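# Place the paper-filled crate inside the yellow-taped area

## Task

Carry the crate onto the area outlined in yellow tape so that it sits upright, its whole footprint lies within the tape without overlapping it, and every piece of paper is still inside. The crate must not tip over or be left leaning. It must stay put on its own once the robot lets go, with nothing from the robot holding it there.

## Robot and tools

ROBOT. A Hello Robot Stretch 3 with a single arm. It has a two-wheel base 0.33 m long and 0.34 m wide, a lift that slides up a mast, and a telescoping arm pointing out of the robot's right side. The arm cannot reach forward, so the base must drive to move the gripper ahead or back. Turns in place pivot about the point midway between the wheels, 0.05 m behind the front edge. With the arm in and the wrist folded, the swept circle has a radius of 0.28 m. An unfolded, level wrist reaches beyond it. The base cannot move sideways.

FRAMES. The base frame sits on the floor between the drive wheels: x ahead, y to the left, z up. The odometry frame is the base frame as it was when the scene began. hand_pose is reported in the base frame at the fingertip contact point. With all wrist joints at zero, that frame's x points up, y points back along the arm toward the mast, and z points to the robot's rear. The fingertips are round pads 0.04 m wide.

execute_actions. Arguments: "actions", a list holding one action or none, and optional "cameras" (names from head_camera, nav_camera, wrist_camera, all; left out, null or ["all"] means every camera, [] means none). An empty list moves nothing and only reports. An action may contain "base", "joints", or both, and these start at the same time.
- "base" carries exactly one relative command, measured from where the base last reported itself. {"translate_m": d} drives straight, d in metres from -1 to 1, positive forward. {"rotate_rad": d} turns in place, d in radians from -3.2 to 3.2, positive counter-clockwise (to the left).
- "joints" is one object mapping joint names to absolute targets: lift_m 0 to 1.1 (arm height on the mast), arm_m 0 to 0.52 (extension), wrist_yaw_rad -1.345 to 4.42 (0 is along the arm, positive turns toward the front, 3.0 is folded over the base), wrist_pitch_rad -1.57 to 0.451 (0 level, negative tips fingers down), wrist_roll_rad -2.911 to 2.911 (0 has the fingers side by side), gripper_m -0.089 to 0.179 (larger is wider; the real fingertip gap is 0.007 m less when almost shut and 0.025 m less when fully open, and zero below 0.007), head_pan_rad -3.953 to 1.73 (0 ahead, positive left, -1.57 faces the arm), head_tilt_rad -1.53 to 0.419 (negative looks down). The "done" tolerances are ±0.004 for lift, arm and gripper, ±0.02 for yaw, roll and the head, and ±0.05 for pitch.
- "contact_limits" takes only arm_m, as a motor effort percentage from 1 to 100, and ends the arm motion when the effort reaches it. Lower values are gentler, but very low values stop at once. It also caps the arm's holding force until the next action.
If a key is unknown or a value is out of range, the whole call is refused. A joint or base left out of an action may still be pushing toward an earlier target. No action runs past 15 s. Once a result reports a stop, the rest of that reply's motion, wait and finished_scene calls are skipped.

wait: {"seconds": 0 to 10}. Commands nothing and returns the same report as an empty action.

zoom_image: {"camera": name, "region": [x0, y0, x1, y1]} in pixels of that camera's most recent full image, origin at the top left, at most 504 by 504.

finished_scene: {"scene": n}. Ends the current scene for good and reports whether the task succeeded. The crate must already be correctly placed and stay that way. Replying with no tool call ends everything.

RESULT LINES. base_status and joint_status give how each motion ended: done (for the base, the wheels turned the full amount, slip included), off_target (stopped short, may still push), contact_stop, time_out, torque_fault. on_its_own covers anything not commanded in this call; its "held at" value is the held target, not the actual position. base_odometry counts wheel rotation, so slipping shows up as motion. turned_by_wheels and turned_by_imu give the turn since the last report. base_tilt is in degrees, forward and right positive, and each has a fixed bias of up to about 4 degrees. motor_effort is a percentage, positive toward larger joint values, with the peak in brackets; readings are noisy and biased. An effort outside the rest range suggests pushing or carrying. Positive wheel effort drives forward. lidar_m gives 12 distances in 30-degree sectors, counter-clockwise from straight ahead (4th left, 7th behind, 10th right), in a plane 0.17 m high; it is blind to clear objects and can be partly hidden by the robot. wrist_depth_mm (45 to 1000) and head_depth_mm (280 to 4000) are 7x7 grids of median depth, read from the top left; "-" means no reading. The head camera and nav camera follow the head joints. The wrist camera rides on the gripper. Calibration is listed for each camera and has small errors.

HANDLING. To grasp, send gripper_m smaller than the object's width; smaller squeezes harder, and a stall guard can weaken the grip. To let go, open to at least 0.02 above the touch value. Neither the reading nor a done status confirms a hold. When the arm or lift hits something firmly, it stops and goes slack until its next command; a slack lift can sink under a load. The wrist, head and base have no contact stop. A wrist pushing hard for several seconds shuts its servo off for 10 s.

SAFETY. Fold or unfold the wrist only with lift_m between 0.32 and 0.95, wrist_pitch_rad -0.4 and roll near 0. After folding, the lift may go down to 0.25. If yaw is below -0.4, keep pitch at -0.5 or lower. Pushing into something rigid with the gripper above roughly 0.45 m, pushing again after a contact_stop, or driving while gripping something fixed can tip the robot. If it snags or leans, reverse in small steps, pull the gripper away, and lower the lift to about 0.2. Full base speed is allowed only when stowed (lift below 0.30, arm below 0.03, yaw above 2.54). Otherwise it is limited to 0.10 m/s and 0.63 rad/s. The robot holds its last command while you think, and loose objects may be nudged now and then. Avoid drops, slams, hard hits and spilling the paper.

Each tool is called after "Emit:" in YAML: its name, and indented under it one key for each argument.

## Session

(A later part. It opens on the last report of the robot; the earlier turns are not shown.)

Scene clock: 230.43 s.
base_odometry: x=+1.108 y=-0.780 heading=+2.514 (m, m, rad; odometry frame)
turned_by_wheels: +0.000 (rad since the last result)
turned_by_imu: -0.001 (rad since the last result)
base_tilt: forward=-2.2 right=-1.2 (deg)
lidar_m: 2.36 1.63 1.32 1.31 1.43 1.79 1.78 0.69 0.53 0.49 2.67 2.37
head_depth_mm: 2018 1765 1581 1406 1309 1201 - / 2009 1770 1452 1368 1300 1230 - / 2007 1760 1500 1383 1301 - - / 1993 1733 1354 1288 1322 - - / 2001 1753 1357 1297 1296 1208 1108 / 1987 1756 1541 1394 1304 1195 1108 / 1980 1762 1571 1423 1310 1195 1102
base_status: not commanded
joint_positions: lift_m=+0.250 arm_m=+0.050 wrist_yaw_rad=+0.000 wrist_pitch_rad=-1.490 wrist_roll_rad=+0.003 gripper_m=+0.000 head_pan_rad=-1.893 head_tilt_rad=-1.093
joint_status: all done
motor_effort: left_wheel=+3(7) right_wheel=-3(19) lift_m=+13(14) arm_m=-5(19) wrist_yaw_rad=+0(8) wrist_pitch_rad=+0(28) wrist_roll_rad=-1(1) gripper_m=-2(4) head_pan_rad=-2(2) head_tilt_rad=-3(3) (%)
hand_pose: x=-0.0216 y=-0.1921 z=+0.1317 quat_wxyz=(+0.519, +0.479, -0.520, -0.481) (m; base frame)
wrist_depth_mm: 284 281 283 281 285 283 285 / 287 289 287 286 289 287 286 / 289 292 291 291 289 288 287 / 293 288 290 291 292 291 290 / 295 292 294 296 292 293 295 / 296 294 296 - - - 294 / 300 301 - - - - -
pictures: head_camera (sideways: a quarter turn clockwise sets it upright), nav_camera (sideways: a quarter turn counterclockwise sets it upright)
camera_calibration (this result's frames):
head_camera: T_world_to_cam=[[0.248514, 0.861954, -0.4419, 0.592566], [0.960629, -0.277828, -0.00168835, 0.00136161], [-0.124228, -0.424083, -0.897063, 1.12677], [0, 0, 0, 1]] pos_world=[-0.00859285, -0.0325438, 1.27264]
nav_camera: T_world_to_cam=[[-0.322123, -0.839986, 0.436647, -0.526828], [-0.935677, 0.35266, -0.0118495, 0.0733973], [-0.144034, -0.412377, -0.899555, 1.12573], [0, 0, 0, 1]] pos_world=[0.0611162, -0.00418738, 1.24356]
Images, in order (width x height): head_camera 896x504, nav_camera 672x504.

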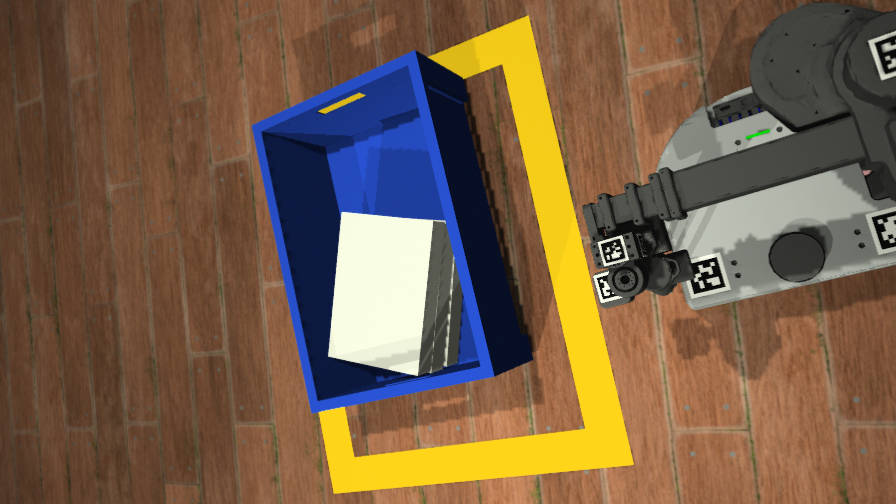

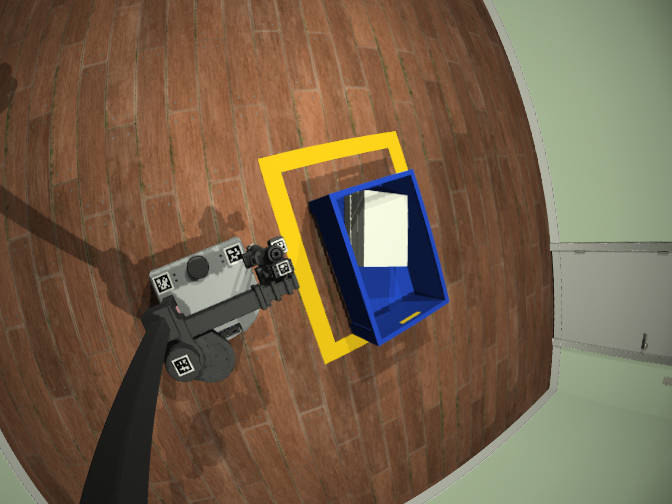

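Emit:
execute_actions:
  actions:
    - {"base":{"translate_m":0.07},"joints":{"lift_m":0.5,"gripper_m":0.1}}
  cameras: []

Emit:
execute_actions:
  actions:
    - {"joints":{"arm_m":0.51,"wrist_pitch_rad":-1.25}}
  cameras: []

Emit:
execute_actions:
  actions:
    - {"joints":{"lift_m":0.30}}
  cameras: ["wrist_camera"]

Emit:
execute_actions:
  actions:
    - {"joints":{"gripper_m":-0.03}}
  cameras: []

Emit:
execute_actions:
  actions:
    - {"base":{"translate_m":0.08}}
  cameras: []

Emit:
execute_actions:
  actions:
    - {"joints":{"gripper_m":0.1}}
  cameras: []

Emit:
execute_actions:
  actions:
    - {"joints":{"lift_m":0.5}}
  cameras: []

Emit:
execute_actions:
  actions:
    - {"joints":{"arm_m":0.05,"head_pan_rad":-2.0}}
  cameras: ["head_camera"]

Scene clock: 246.07 s.
base_odometry: x=+1.052 y=-0.739 heading=+2.515 (m, m, rad; odometry frame)
turned_by_wheels: +0.000 (rad since the last result)
turned_by_imu: +0.000 (rad since the last result)
base_tilt: forward=-2.1 right=-1.1 (deg)
lidar_m: 2.30 1.62 1.31 1.30 1.42 1.87 1.85 0.72 0.53 0.49 2.68 2.30
head_depth_mm: 2018 1767 1573 1376 1302 1200 - / 2022 1762 1491 1400 1311 1210 - / 2023 1764 1451 1353 1329 - - / 1995 1757 1358 1301 - - - / 1991 1759 1373 1308 1301 1201 1114 / 1988 1751 1569 1429 1301 1201 1110 / 2007 1772 1572 1431 1301 1196 1108
base_status: done
joint_positions: lift_m=+0.500 arm_m=+0.050 wrist_yaw_rad=+0.000 wrist_pitch_rad=-1.490 wrist_roll_rad=+0.003 gripper_m=+0.100 head_pan_rad=-1.893 head_tilt_rad=-1.093
joint_status: all done
motor_effort: left_wheel=+2(7) right_wheel=-2(4) lift_m=+25(26) arm_m=-4(5) wrist_yaw_rad=+0(0) wrist_pitch_rad=+0(0) wrist_roll_rad=-1(1) gripper_m=+0(80) head_pan_rad=-2(2) head_tilt_rad=-3(2) (%)
hand_pose: x=-0.0216 y=-0.1921 z=+0.3809 quat_wxyz=(+0.519, +0.479, -0.520, -0.480) (m; base frame)
wrist_depth_mm: 530 528 524 525 526 524 526 / 514 525 531 530 538 529 515 / 534 534 536 528 534 530 538 / 529 540 543 543 537 550 536 / 532 533 544 - - 536 540 / 546 549 550 - - 547 541 / 549 550 552 - - 562 553
pictures: none
No camera images: the call's "cameras" was empty. Leave "cameras" out to get every camera's image.

Scene clock: 250.63 s.
base_odometry: x=+1.052 y=-0.739 heading=+2.515 (m, m, rad; odometry frame)
turned_by_wheels: +0.000 (rad since the last result)
turned_by_imu: +0.000 (rad since the last result)
base_tilt: forward=-2.1 right=-1.1 (deg)
lidar_m: 2.30 1.61 1.31 1.29 1.42 1.86 1.85 0.72 0.53 0.49 2.68 2.31
head_depth_mm: 2013 1765 1571 1381 1306 1200 - / 2011 1773 1490 1396 1307 1214 - / 2015 1776 1460 1363 1317 - - / 1996 1772 1394 1296 1299 1245 - / 2003 1842 1357 1300 1298 1200 1110 / 2006 1786 1544 1418 1296 1191 1108 / 1990 1759 1569 1414 1296 1193 1108
base_status: not commanded
joint_positions: lift_m=+0.500 arm_m=+0.510 wrist_yaw_rad=+0.000 wrist_pitch_rad=-1.256 wrist_roll_rad=+0.003 gripper_m=+0.100 head_pan_rad=-1.893 head_tilt_rad=-1.093
joint_status: all done
motor_effort: left_wheel=+2(1) right_wheel=-2(2) lift_m=+25(25) arm_m=+6(8) wrist_yaw_rad=+0(0) wrist_pitch_rad=+2(3) wrist_roll_rad=-1(1) gripper_m=+0(1) head_pan_rad=-2(3) head_tilt_rad=-3(4) (%)
hand_pose: x=-0.0216 y=-0.7109 z=+0.3871 quat_wxyz=(+0.571, +0.415, -0.573, -0.417) (m; base frame)
wrist_depth_mm: 603 611 626 622 615 602 607 / 604 587 591 599 591 584 586 / 580 583 587 477 406 441 437 / 562 567 560 552 398 397 555 / 542 546 542 441 393 390 528 / 519 529 522 517 370 371 525 / 514 521 518 507 505 364 501
pictures: none
No camera images: the call's "cameras" was empty. Leave "cameras" out to get every camera's image.

Scene clock: 253.30 s.
base_odometry: x=+1.052 y=-0.739 heading=+2.515 (m, m, rad; odometry frame)
turned_by_wheels: +0.000 (rad since the last result)
turned_by_imu: +0.000 (rad since the last result)
base_tilt: forward=-2.1 right=-1.1 (deg)
lidar_m: 2.29 1.62 1.31 1.30 1.42 1.86 1.85 0.72 0.53 0.49 2.68 2.31
head_depth_mm: 2017 1767 1583 1378 1309 1196 - / 1999 1767 1489 1388 1306 1236 - / 1988 1773 1453 1363 1324 - - / 2009 1771 1357 1296 1287 1244 - / 2005 1765 - 1296 1309 1200 1108 / 1993 1747 1578 1427 1297 1199 1108 / 1984 1760 1582 1417 1302 1194 1111
base_status: not commanded
joint_positions: lift_m=+0.300 arm_m=+0.510 wrist_yaw_rad=+0.000 wrist_pitch_rad=-1.256 wrist_roll_rad=+0.003 gripper_m=+0.100 head_pan_rad=-1.893 head_tilt_rad=-1.093
joint_status: all done
motor_effort: left_wheel=+2(1) right_wheel=-2(2) lift_m=+12(20) arm_m=+6(6) wrist_yaw_rad=+0(0) wrist_pitch_rad=+2(2) wrist_roll_rad=-1(1) gripper_m=+1(0) head_pan_rad=-2(2) head_tilt_rad=-4(3) (%)
hand_pose: x=-0.0216 y=-0.7109 z=+0.1880 quat_wxyz=(+0.571, +0.415, -0.573, -0.417) (m; base frame)
wrist_depth_mm: 398 395 396 205 217 217 226 / 388 383 380 265 215 210 263 / 374 370 374 365 205 205 205 / 364 359 360 250 201 198 199 / 348 346 350 192 193 193 192 / 339 339 335 186 187 188 188 / 329 331 326 186 184 182 182
pictures: wrist_camera
camera_calibration (this result's frames):
wrist_camera: T_world_to_cam=[[-0.999427, 0.0287889, -0.0178043, 0.00604316], [0.0317921, 0.978924, -0.201733, 0.783859], [0.0116214, -0.202184, -0.979279, 0.200556], [0, 0, 0, 1]] pos_world=[-0.0212115, -0.726963, 0.354638]
Images, in order (width x height): wrist_camera 644x364.

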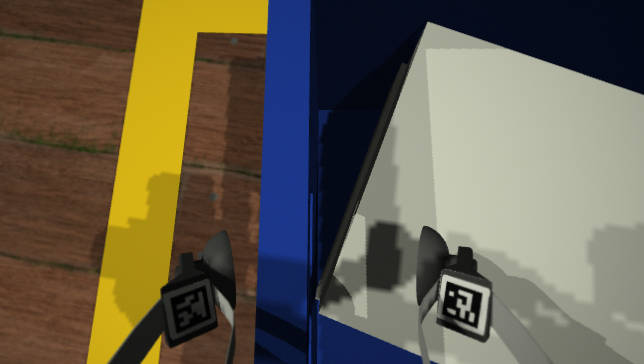

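Scene clock: 255.10 s.
base_odometry: x=+1.051 y=-0.739 heading=+2.516 (m, m, rad; odometry frame)
turned_by_wheels: +0.002 (rad since the last result)
turned_by_imu: +0.002 (rad since the last result)
base_tilt: forward=-2.1 right=-1.1 (deg)
lidar_m: 2.29 1.61 1.31 1.30 1.42 1.86 1.85 0.72 0.53 0.49 2.68 2.30
head_depth_mm: 2010 1761 1585 1376 1307 1202 - / 2009 1754 1490 1394 1305 1228 - / 1994 1764 1437 1359 1328 - - / 1998 1775 1363 1294 1279 1248 - / 1998 1764 - 1320 1304 1199 1108 / 2007 1748 1585 1419 1307 1198 1104 / 2008 1759 1573 1427 1300 1197 1103
base_status: not commanded
joint_positions: lift_m=+0.300 arm_m=+0.510 wrist_yaw_rad=+0.013 wrist_pitch_rad=-1.251 wrist_roll_rad=+0.003 gripper_m=-0.029 head_pan_rad=-1.893 head_tilt_rad=-1.093
joint_status: all done
on_its_own: left_wheel is at rest, and its effort (+25) is outside its rest range (-18 to +18); right_wheel is at rest, and its effort (-53) is outside its rest range (-18 to +18); wrist_yaw_rad is at rest, and its effort (-16) is outside its rest range (-12 to +12)
motor_effort: left_wheel=+25(26) right_wheel=-53(53) lift_m=+18(18) arm_m=+4(6) wrist_yaw_rad=-16(16) wrist_pitch_rad=+1(2) wrist_roll_rad=-1(1) gripper_m=-26(99) head_pan_rad=-3(3) head_tilt_rad=-3(3) (%)
hand_pose: x=-0.0208 y=-0.7124 z=+0.1879 quat_wxyz=(+0.575, +0.417, -0.571, -0.411) (m; base frame)
wrist_depth_mm: 404 401 395 205 215 215 219 / 390 382 382 147 260 210 211 / 377 372 368 142 205 204 202 / 359 361 359 137 198 197 196 / 350 352 348 133 192 192 190 / 340 341 339 129 186 184 184 / 330 330 326 126 182 180 179
pictures: none
No camera images: the call's "cameras" was empty. Leave "cameras" out to get every camera's image.

Scene clock: 258.73 s.
base_odometry: x=+0.987 y=-0.692 heading=+2.515 (m, m, rad; odometry frame)
turned_by_wheels: -0.001 (rad since the last result)
turned_by_imu: -0.071 (rad since the last result)
base_tilt: forward=-2.2 right=-1.1 (deg)
lidar_m: 2.20 1.70 1.31 1.29 1.37 1.97 1.94 0.77 0.54 0.50 2.62 2.24
head_depth_mm: 2026 1775 1572 1389 1301 1204 - / 1986 1771 1504 1383 1306 1227 - / 1996 1771 1427 1358 1321 - - / 2007 1774 1373 1306 1284 - - / 1989 1749 - 1381 1295 1192 1107 / 1979 1766 1584 1421 1300 1191 1104 / 2000 1753 1579 1428 1301 1204 1112
base_status: done
joint_positions: lift_m=+0.300 arm_m=+0.510 wrist_yaw_rad=-0.009 wrist_pitch_rad=-1.248 wrist_roll_rad=-0.007 gripper_m=-0.029 head_pan_rad=-1.896 head_tilt_rad=-1.093
joint_status: not commanded
on_its_own: right_wheel is at rest, and its effort (+38) is outside its rest range (-18 to +18)
motor_effort: left_wheel=-17(86) right_wheel=+38(100) lift_m=+18(17) arm_m=+3(4) wrist_yaw_rad=+11(38) wrist_pitch_rad=+0(3) wrist_roll_rad=+2(2) gripper_m=-24(34) head_pan_rad=-1(3) head_tilt_rad=-3(3) (%)
hand_pose: x=-0.0221 y=-0.7133 z=+0.1881 quat_wxyz=(+0.574, +0.412, -0.573, -0.415) (m; base frame)
wrist_depth_mm: 399 392 393 206 223 219 247 / 383 379 382 148 267 213 213 / 366 369 367 365 213 207 207 / 356 356 360 139 200 200 200 / 345 344 349 133 193 193 193 / 334 339 338 128 188 186 187 / 326 323 328 126 323 182 181
pictures: none
No camera images: the call's "cameras" was empty. Leave "cameras" out to get every camera's image.

Scene clock: 260.53 s.
base_odometry: x=+0.987 y=-0.692 heading=+2.516 (m, m, rad; odometry frame)
turned_by_wheels: +0.001 (rad since the last result)
turned_by_imu: +0.002 (rad since the last result)
base_tilt: forward=-2.2 right=-1.1 (deg)
lidar_m: 2.20 1.70 1.31 1.28 1.37 1.97 1.93 0.77 0.54 0.50 2.62 2.24
head_depth_mm: 2016 1771 1556 1386 1320 1202 - / 2017 1760 1517 1393 1306 1234 - / 1993 1770 1430 1371 1311 - - / 1992 1755 1371 1303 1289 - - / 2005 1756 - 1374 1305 1198 1103 / 1987 1759 1578 1433 1309 1192 1108 / 2014 1755 1572 1429 1294 1188 1100
base_status: not commanded
joint_positions: lift_m=+0.300 arm_m=+0.510 wrist_yaw_rad=-0.002 wrist_pitch_rad=-1.249 wrist_roll_rad=-0.005 gripper_m=+0.100 head_pan_rad=-1.896 head_tilt_rad=-1.093
joint_status: all done
motor_effort: left_wheel=-1(17) right_wheel=+1(38) lift_m=+18(18) arm_m=+3(3) wrist_yaw_rad=+3(11) wrist_pitch_rad=+0(1) wrist_roll_rad=+2(2) gripper_m=+0(81) head_pan_rad=-2(1) head_tilt_rad=-2(3) (%)
hand_pose: x=-0.0218 y=-0.7129 z=+0.1880 quat_wxyz=(+0.575, +0.414, -0.572, -0.413) (m; base frame)
wrist_depth_mm: 399 399 395 217 227 219 243 / 386 384 381 150 268 214 214 / 373 376 371 341 249 206 207 / 359 362 363 353 201 201 199 / 351 348 349 346 196 194 193 / 340 341 338 335 187 188 187 / 329 330 330 323 184 183 182
pictures: none
No camera images: the call's "cameras" was empty. Leave "cameras" out to get every camera's image.

Scene clock: 263.20 s.
base_odometry: x=+0.987 y=-0.692 heading=+2.516 (m, m, rad; odometry frame)
turned_by_wheels: +0.000 (rad since the last result)
turned_by_imu: +0.000 (rad since the last result)
base_tilt: forward=-2.2 right=-1.1 (deg)
lidar_m: 2.20 1.69 1.31 1.28 1.37 1.97 1.94 0.77 0.54 0.50 2.62 2.24
head_depth_mm: 1982 1768 1558 1394 1310 1200 - / 2014 1780 1506 1394 1304 1216 - / 2001 1774 1429 1341 1315 - - / 1990 1761 1384 1303 1306 - - / 1995 1819 1361 1373 1309 1195 1107 / 1984 1788 1550 1434 1297 1199 1110 / 1985 1759 1577 1429 1299 1196 1110
base_status: not commanded
joint_positions: lift_m=+0.500 arm_m=+0.510 wrist_yaw_rad=-0.002 wrist_pitch_rad=-1.249 wrist_roll_rad=-0.005 gripper_m=+0.100 head_pan_rad=-1.896 head_tilt_rad=-1.093
joint_status: all done
motor_effort: left_wheel=+0(1) right_wheel=+1(1) lift_m=+25(25) arm_m=+3(3) wrist_yaw_rad=+3(3) wrist_pitch_rad=+0(0) wrist_roll_rad=+2(2) gripper_m=+1(1) head_pan_rad=-2(1) head_tilt_rad=-2(2) (%)
hand_pose: x=-0.0218 y=-0.7129 z=+0.3875 quat_wxyz=(+0.575, +0.414, -0.572, -0.413) (m; base frame)
wrist_depth_mm: 623 618 625 616 626 612 612 / 596 589 602 588 591 597 378 / 576 577 583 484 408 469 507 / 562 564 561 549 405 398 552 / 545 541 552 536 388 384 387 / 532 527 528 524 378 374 375 / 507 517 514 505 508 505 490
pictures: none
No camera images: the call's "cameras" was empty. Leave "cameras" out to get every camera's image.

Scene clock: 267.77 s.
base_odometry: x=+0.987 y=-0.692 heading=+2.516 (m, m, rad; odometry frame)
turned_by_wheels: +0.000 (rad since the last result)
turned_by_imu: +0.000 (rad since the last result)
base_tilt: forward=-2.1 right=-1.1 (deg)
lidar_m: 2.21 1.69 1.31 1.29 1.37 1.97 1.93 0.77 0.54 0.50 2.62 2.24
head_depth_mm: 2002 1775 1567 1429 1301 1215 - / 2023 1766 1465 1390 1300 1214 - / 1995 1764 1531 1385 1331 - - / 2000 1765 1380 1316 - - - / 1987 1781 1353 1297 1307 1201 1107 / 2019 1740 1532 1423 1302 1203 1108 / 1989 1764 1581 1425 1300 1193 1111
base_status: not commanded
joint_positions: lift_m=+0.500 arm_m=+0.050 wrist_yaw_rad=+0.000 wrist_pitch_rad=-1.250 wrist_roll_rad=-0.004 gripper_m=+0.100 head_pan_rad=-1.993 head_tilt_rad=-1.093
joint_status: all done
motor_effort: left_wheel=+0(0) right_wheel=+1(1) lift_m=+25(25) arm_m=-4(4) wrist_yaw_rad=+0(3) wrist_pitch_rad=+0(0) wrist_roll_rad=+1(2) gripper_m=+0(0) head_pan_rad=-3(10) head_tilt_rad=-3(3) (%)
hand_pose: x=-0.0216 y=-0.2533 z=+0.3875 quat_wxyz=(+0.575, +0.415, -0.572, -0.413) (m; base frame)
wrist_depth_mm: 622 626 624 612 389 423 392 / 599 601 593 582 499 517 520 / 575 580 587 576 578 571 581 / 559 567 555 572 562 556 554 / 543 548 542 532 538 546 525 / 527 532 526 523 525 522 526 / 508 514 512 - - 510 504
pictures: head_camera (sideways: a quarter turn clockwise sets it upright)
camera_calibration (this result's frames):
head_camera: T_world_to_cam=[[0.332968, 0.833078, -0.441716, 0.591811], [0.928269, -0.371905, -0.0016799, 0.001548], [-0.165676, -0.409472, -0.897153, 1.12714], [0, 0, 0, 1]] pos_world=[-0.0117514, -0.0309173, 1.27263]
Images, in order (width x height): head_camera 896x504.

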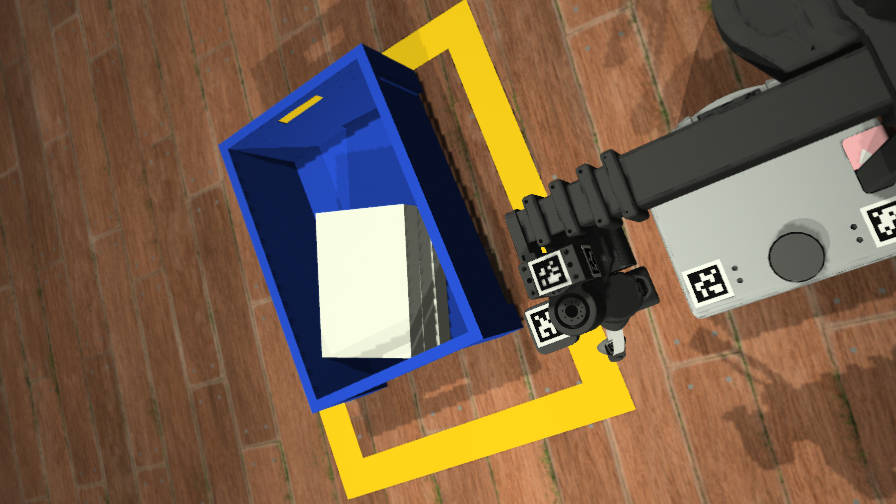

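Emit:
execute_actions:
  actions:
    - {"base":{"translate_m":-0.015},"joints":{"arm_m":0.51}}
  cameras: []

Emit:
execute_actions:
  actions:
    - {"joints":{"lift_m":0.30}}
  cameras: ["wrist_camera"]

Emit:
execute_actions:
  actions:
    - {"joints":{"gripper_m":-0.03}}
  cameras: []

Emit:
execute_actions:
  actions:
    - {"base":{"translate_m":0.09}}
  cameras: []

Emit:
execute_actions:
  actions:
    - {"joints":{"gripper_m":0.1}}
  cameras: []

Emit:
execute_actions:
  actions:
    - {"joints":{"lift_m":0.5}}
  cameras: []

Emit:
execute_actions:
  actions:
    - {"joints":{"arm_m":0.05}}
  cameras: ["head_camera"]

Scene clock: 282.87 s.
base_odometry: x=+0.999 y=-0.701 heading=+2.516 (m, m, rad; odometry frame)
turned_by_wheels: +0.000 (rad since the last result)
turned_by_imu: -0.001 (rad since the last result)
base_tilt: forward=-2.1 right=-1.1 (deg)
lidar_m: 2.22 1.69 1.31 1.29 1.37 1.95 1.92 0.77 0.54 0.50 2.62 2.26
head_depth_mm: 2005 1770 1589 1435 1307 1218 - / 2025 1765 1429 1393 1312 1226 - / 2001 1755 1535 1390 1326 - - / 1996 1767 1381 1303 1286 - - / 1994 1770 1354 1294 1307 1202 1110 / 1980 1824 1465 1409 1302 1200 1106 / 1991 1804 1574 1422 1308 1198 1108
base_status: done
joint_positions: lift_m=+0.500 arm_m=+0.510 wrist_yaw_rad=+0.000 wrist_pitch_rad=-1.250 wrist_roll_rad=-0.003 gripper_m=+0.100 head_pan_rad=-1.993 head_tilt_rad=-1.093
joint_status: all done
motor_effort: left_wheel=+0(3) right_wheel=-1(5) lift_m=+25(25) arm_m=+6(6) wrist_yaw_rad=+0(0) wrist_pitch_rad=+0(0) wrist_roll_rad=+1(1) gripper_m=+0(0) head_pan_rad=-3(2) head_tilt_rad=-2(2) (%)
hand_pose: x=-0.0216 y=-0.7124 z=+0.3875 quat_wxyz=(+0.574, +0.414, -0.572, -0.414) (m; base frame)
wrist_depth_mm: 628 625 627 622 612 608 615 / 603 595 599 609 595 376 386 / 573 566 587 443 414 482 510 / 561 569 555 552 399 401 555 / 541 545 551 539 387 385 390 / 529 525 543 516 378 377 517 / 515 508 511 507 514 493 502
pictures: none
No camera images: the call's "cameras" was empty. Leave "cameras" out to get every camera's image.

Scene clock: 285.53 s.
base_odometry: x=+0.999 y=-0.701 heading=+2.516 (m, m, rad; odometry frame)
turned_by_wheels: +0.000 (rad since the last result)
turned_by_imu: +0.000 (rad since the last result)
base_tilt: forward=-2.1 right=-1.1 (deg)
lidar_m: 2.22 1.69 1.31 1.29 1.37 1.96 1.92 0.77 0.54 0.50 2.62 2.25
head_depth_mm: 2025 1776 1590 1422 1312 1212 - / 1995 1774 1436 1391 1311 1229 - / 1999 1781 1534 1394 1307 - - / 2016 1753 1372 1303 1285 - - / 2004 1772 1411 1292 1301 1206 1109 / 1987 1745 1605 1419 1299 1192 1105 / 1989 1744 1578 1429 1300 1196 1108
base_status: not commanded
joint_positions: lift_m=+0.300 arm_m=+0.510 wrist_yaw_rad=+0.000 wrist_pitch_rad=-1.250 wrist_roll_rad=-0.003 gripper_m=+0.100 head_pan_rad=-1.993 head_tilt_rad=-1.093
joint_status: all done
motor_effort: left_wheel=+0(0) right_wheel=-1(0) lift_m=+12(20) arm_m=+6(6) wrist_yaw_rad=+0(0) wrist_pitch_rad=+0(0) wrist_roll_rad=+1(1) gripper_m=+0(1) head_pan_rad=-2(2) head_tilt_rad=-4(2) (%)
hand_pose: x=-0.0216 y=-0.7124 z=+0.1884 quat_wxyz=(+0.574, +0.414, -0.572, -0.414) (m; base frame)
wrist_depth_mm: 401 400 395 210 221 222 243 / 381 384 388 268 231 213 211 / 375 369 372 145 208 207 205 / 359 360 362 140 200 200 200 / 349 352 349 213 193 193 193 / 341 339 339 132 189 187 188 / 330 329 328 128 321 182 182
pictures: wrist_camera
camera_calibration (this result's frames):
wrist_camera: T_world_to_cam=[[-0.999609, 0.0229124, -0.0160534, 0.00157115], [0.0257516, 0.97781, -0.207905, 0.785707], [0.0109336, -0.208237, -0.978017, 0.196024], [0, 0, 0, 1]] pos_world=[-0.0208059, -0.727489, 0.355092]
Images, in order (width x height): wrist_camera 644x364.

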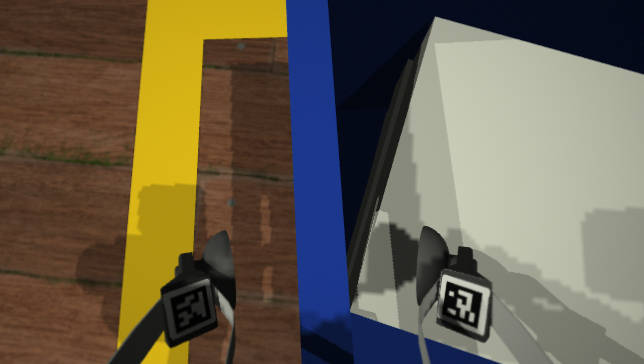

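Scene clock: 287.33 s.
base_odometry: x=+0.999 y=-0.701 heading=+2.516 (m, m, rad; odometry frame)
turned_by_wheels: +0.000 (rad since the last result)
turned_by_imu: +0.000 (rad since the last result)
base_tilt: forward=-2.2 right=-1.1 (deg)
lidar_m: 2.22 1.69 1.31 1.28 1.37 1.96 1.92 0.77 0.54 0.50 2.62 2.26
head_depth_mm: 2002 1777 1602 1427 1307 1219 - / 2002 1774 1427 1396 1302 1224 - / 2001 1780 1534 1384 1300 - - / 2001 1771 1366 1303 1284 - - / 1999 1756 1399 1294 1302 1205 1106 / 2014 1761 1609 1404 1295 1199 1102 / 1992 1765 1567 1426 1306 1198 1113
base_status: not commanded
joint_positions: lift_m=+0.300 arm_m=+0.510 wrist_yaw_rad=+0.002 wrist_pitch_rad=-1.247 wrist_roll_rad=-0.003 gripper_m=-0.029 head_pan_rad=-1.993 head_tilt_rad=-1.093
joint_status: all done
motor_effort: left_wheel=+2(2) right_wheel=-4(4) lift_m=+18(17) arm_m=+4(6) wrist_yaw_rad=-2(2) wrist_pitch_rad=-1(1) wrist_roll_rad=+1(1) gripper_m=-19(95) head_pan_rad=-2(3) head_tilt_rad=-3(4) (%)
hand_pose: x=-0.0215 y=-0.7135 z=+0.1882 quat_wxyz=(+0.575, +0.414, -0.573, -0.412) (m; base frame)
wrist_depth_mm: 399 396 393 207 221 217 243 / 383 384 383 265 236 210 210 / 373 371 374 143 206 204 202 / 358 360 358 138 199 198 197 / 350 346 345 133 192 193 191 / 335 340 337 128 186 185 188 / 326 329 328 126 321 180 180
pictures: none
No camera images: the call's "cameras" was empty. Leave "cameras" out to get every camera's image.

Scene clock: 289.90 s.
base_odometry: x=+0.926 y=-0.648 heading=+2.514 (m, m, rad; odometry frame)
turned_by_wheels: -0.002 (rad since the last result)
turned_by_imu: -0.108 (rad since the last result)
base_tilt: forward=-2.1 right=-1.0 (deg)
lidar_m: 2.12 1.86 1.35 1.28 1.32 1.78 2.02 0.85 0.55 0.51 2.54 2.20
head_depth_mm: 2014 1766 1581 1430 1305 1217 - / 2016 1751 1413 1431 1303 1223 - / 2000 1757 1553 1394 1303 - - / 2015 1762 1384 1358 1278 - - / 1992 1772 1377 1306 1301 1200 1107 / 1996 1752 1591 1426 1296 1199 1104 / 1995 1761 1573 1422 1302 1193 1108
base_status: done
joint_positions: lift_m=+0.300 arm_m=+0.510 wrist_yaw_rad=-0.011 wrist_pitch_rad=-1.231 wrist_roll_rad=-0.015 gripper_m=-0.029 head_pan_rad=-1.998 head_tilt_rad=-1.093
joint_status: not commanded
on_its_own: left_wheel is at rest, and its effort (-30) is outside its rest range (-18 to +18); right_wheel is at rest, and its effort (+65) is outside its rest range (-18 to +18); wrist_yaw_rad is at rest, and its effort (+14) is outside its rest range (-12 to +12)
motor_effort: left_wheel=-30(91) right_wheel=+65(99) lift_m=+20(20) arm_m=+2(3) wrist_yaw_rad=+14(33) wrist_pitch_rad=-6(7) wrist_roll_rad=+5(5) gripper_m=-29(34) head_pan_rad=-1(3) head_tilt_rad=-4(3) (%)
hand_pose: x=-0.0223 y=-0.7175 z=+0.1890 quat_wxyz=(+0.579, +0.408, -0.575, -0.409) (m; base frame)
wrist_depth_mm: 401 395 404 160 225 228 275 / 384 385 388 201 225 216 217 / 374 369 369 149 211 209 209 / 355 357 362 140 202 201 201 / 348 343 349 135 193 193 195 / 330 335 335 130 130 187 188 / 319 322 325 327 322 185 184
pictures: none
No camera images: the call's "cameras" was empty. Leave "cameras" out to get every camera's image.

Scene clock: 291.70 s.
base_odometry: x=+0.926 y=-0.648 heading=+2.516 (m, m, rad; odometry frame)
turned_by_wheels: +0.002 (rad since the last result)
turned_by_imu: +0.003 (rad since the last result)
base_tilt: forward=-2.1 right=-1.1 (deg)
lidar_m: 2.12 1.87 1.34 1.28 1.32 1.78 2.02 0.85 0.55 0.51 2.53 2.20
head_depth_mm: 2008 1762 1583 1435 1308 1218 - / 2003 1789 1410 1429 1298 1231 - / 1993 1775 1547 1395 1302 - - / 2013 1777 1377 1367 1308 - - / 2005 1763 1373 1334 1301 1204 1108 / 1997 1757 1597 1427 1303 1193 1107 / 2002 1763 1574 1423 1291 1196 1107
base_status: not commanded
joint_positions: lift_m=+0.300 arm_m=+0.510 wrist_yaw_rad=-0.002 wrist_pitch_rad=-1.249 wrist_roll_rad=-0.005 gripper_m=+0.100 head_pan_rad=-1.998 head_tilt_rad=-1.093
joint_status: all done
motor_effort: left_wheel=-1(30) right_wheel=+2(66) lift_m=+19(20) arm_m=+2(2) wrist_yaw_rad=+3(20) wrist_pitch_rad=+0(7) wrist_roll_rad=+2(5) gripper_m=+0(82) head_pan_rad=-1(1) head_tilt_rad=-2(3) (%)
hand_pose: x=-0.0218 y=-0.7132 z=+0.1879 quat_wxyz=(+0.575, +0.414, -0.572, -0.413) (m; base frame)
wrist_depth_mm: 402 400 395 180 231 220 259 / 385 387 382 150 269 211 212 / 375 372 370 347 210 206 205 / 356 360 359 355 199 200 199 / 348 349 356 347 192 193 193 / 343 337 337 337 130 187 188 / 333 329 329 324 127 321 184
pictures: none
No camera images: the call's "cameras" was empty. Leave "cameras" out to get every camera's image.

Scene clock: 294.37 s.
base_odometry: x=+0.926 y=-0.648 heading=+2.516 (m, m, rad; odometry frame)
turned_by_wheels: +0.000 (rad since the last result)
turned_by_imu: +0.000 (rad since the last result)
base_tilt: forward=-2.1 right=-1.1 (deg)
lidar_m: 2.12 1.86 1.34 1.28 1.32 1.79 2.02 0.85 0.55 0.51 2.54 2.20
head_depth_mm: 1997 1755 1583 1432 1309 1208 - / 2002 1760 1421 1433 1307 1212 - / 2024 1756 1560 1388 1330 - - / 1992 1749 1384 1326 1289 - - / 2002 1774 1349 1322 1294 1206 1114 / 1990 1837 1448 1418 1301 1196 1110 / 2003 1782 1574 1425 1300 1197 1111
base_status: not commanded
joint_positions: lift_m=+0.500 arm_m=+0.510 wrist_yaw_rad=-0.002 wrist_pitch_rad=-1.249 wrist_roll_rad=-0.005 gripper_m=+0.100 head_pan_rad=-1.998 head_tilt_rad=-1.093
joint_status: all done
motor_effort: left_wheel=-1(1) right_wheel=+1(2) lift_m=+25(26) arm_m=+2(2) wrist_yaw_rad=+2(3) wrist_pitch_rad=+0(0) wrist_roll_rad=+2(2) gripper_m=+0(0) head_pan_rad=-1(1) head_tilt_rad=-3(2) (%)
hand_pose: x=-0.0218 y=-0.7130 z=+0.3875 quat_wxyz=(+0.575, +0.414, -0.572, -0.413) (m; base frame)
wrist_depth_mm: 621 624 629 619 608 617 616 / 590 597 596 605 390 389 419 / 574 579 571 517 409 498 568 / 569 554 558 560 394 401 407 / 543 539 537 523 389 389 393 / 518 527 522 517 514 376 381 / 513 512 513 508 516 483 436
pictures: none
No camera images: the call's "cameras" was empty. Leave "cameras" out to get every camera's image.

Scene clock: 298.93 s.
base_odometry: x=+0.926 y=-0.648 heading=+2.516 (m, m, rad; odometry frame)
turned_by_wheels: +0.000 (rad since the last result)
turned_by_imu: +0.000 (rad since the last result)
base_tilt: forward=-2.2 right=-1.2 (deg)
lidar_m: 2.12 1.87 1.34 1.28 1.33 1.78 2.02 0.85 0.55 0.51 2.54 2.20
head_depth_mm: 2014 1761 1575 1440 1301 1210 - / 2018 1781 1417 1433 1305 1221 - / 1995 1759 1552 1391 1327 - - / 2002 1754 1369 1360 - - - / 2010 1762 1360 1315 1311 1198 1107 / 1992 1774 1502 1418 1303 1201 1112 / 2001 1745 1575 1416 1301 1198 1100
base_status: not commanded
joint_positions: lift_m=+0.500 arm_m=+0.050 wrist_yaw_rad=+0.000 wrist_pitch_rad=-1.250 wrist_roll_rad=-0.004 gripper_m=+0.100 head_pan_rad=-1.998 head_tilt_rad=-1.093
joint_status: all done
motor_effort: left_wheel=+0(1) right_wheel=+1(1) lift_m=+25(25) arm_m=-5(5) wrist_yaw_rad=+0(3) wrist_pitch_rad=+0(0) wrist_roll_rad=+2(2) gripper_m=+0(0) head_pan_rad=-1(1) head_tilt_rad=-3(3) (%)
hand_pose: x=-0.0216 y=-0.2533 z=+0.3875 quat_wxyz=(+0.575, +0.415, -0.572, -0.413) (m; base frame)
wrist_depth_mm: 624 620 618 623 394 436 465 / 603 608 608 608 529 591 581 / 583 574 577 581 589 591 578 / 563 561 571 562 544 567 555 / 541 541 548 542 547 540 532 / 525 523 524 527 523 528 521 / 514 505 508 - - 506 499
pictures: head_camera (sideways: a quarter turn clockwise sets it upright)
camera_calibration (this result's frames):
head_camera: T_world_to_cam=[[0.336743, 0.831532, -0.441768, 0.591856], [0.926568, -0.376124, -0.00168231, 0.00156151], [-0.167558, -0.408762, -0.897128, 1.12712], [0, 0, 0, 1]] pos_world=[-0.0118925, -0.0308374, 1.27263]
Images, in order (width x height): head_camera 896x504.

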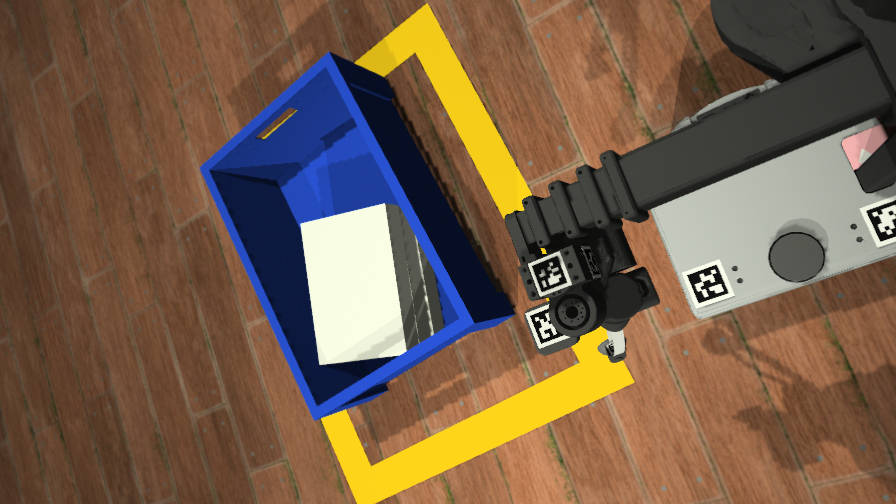

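Slightly more margin; finishing.

Emit:
finished_scene:
  scene: 2

The scene is finished: the task was done.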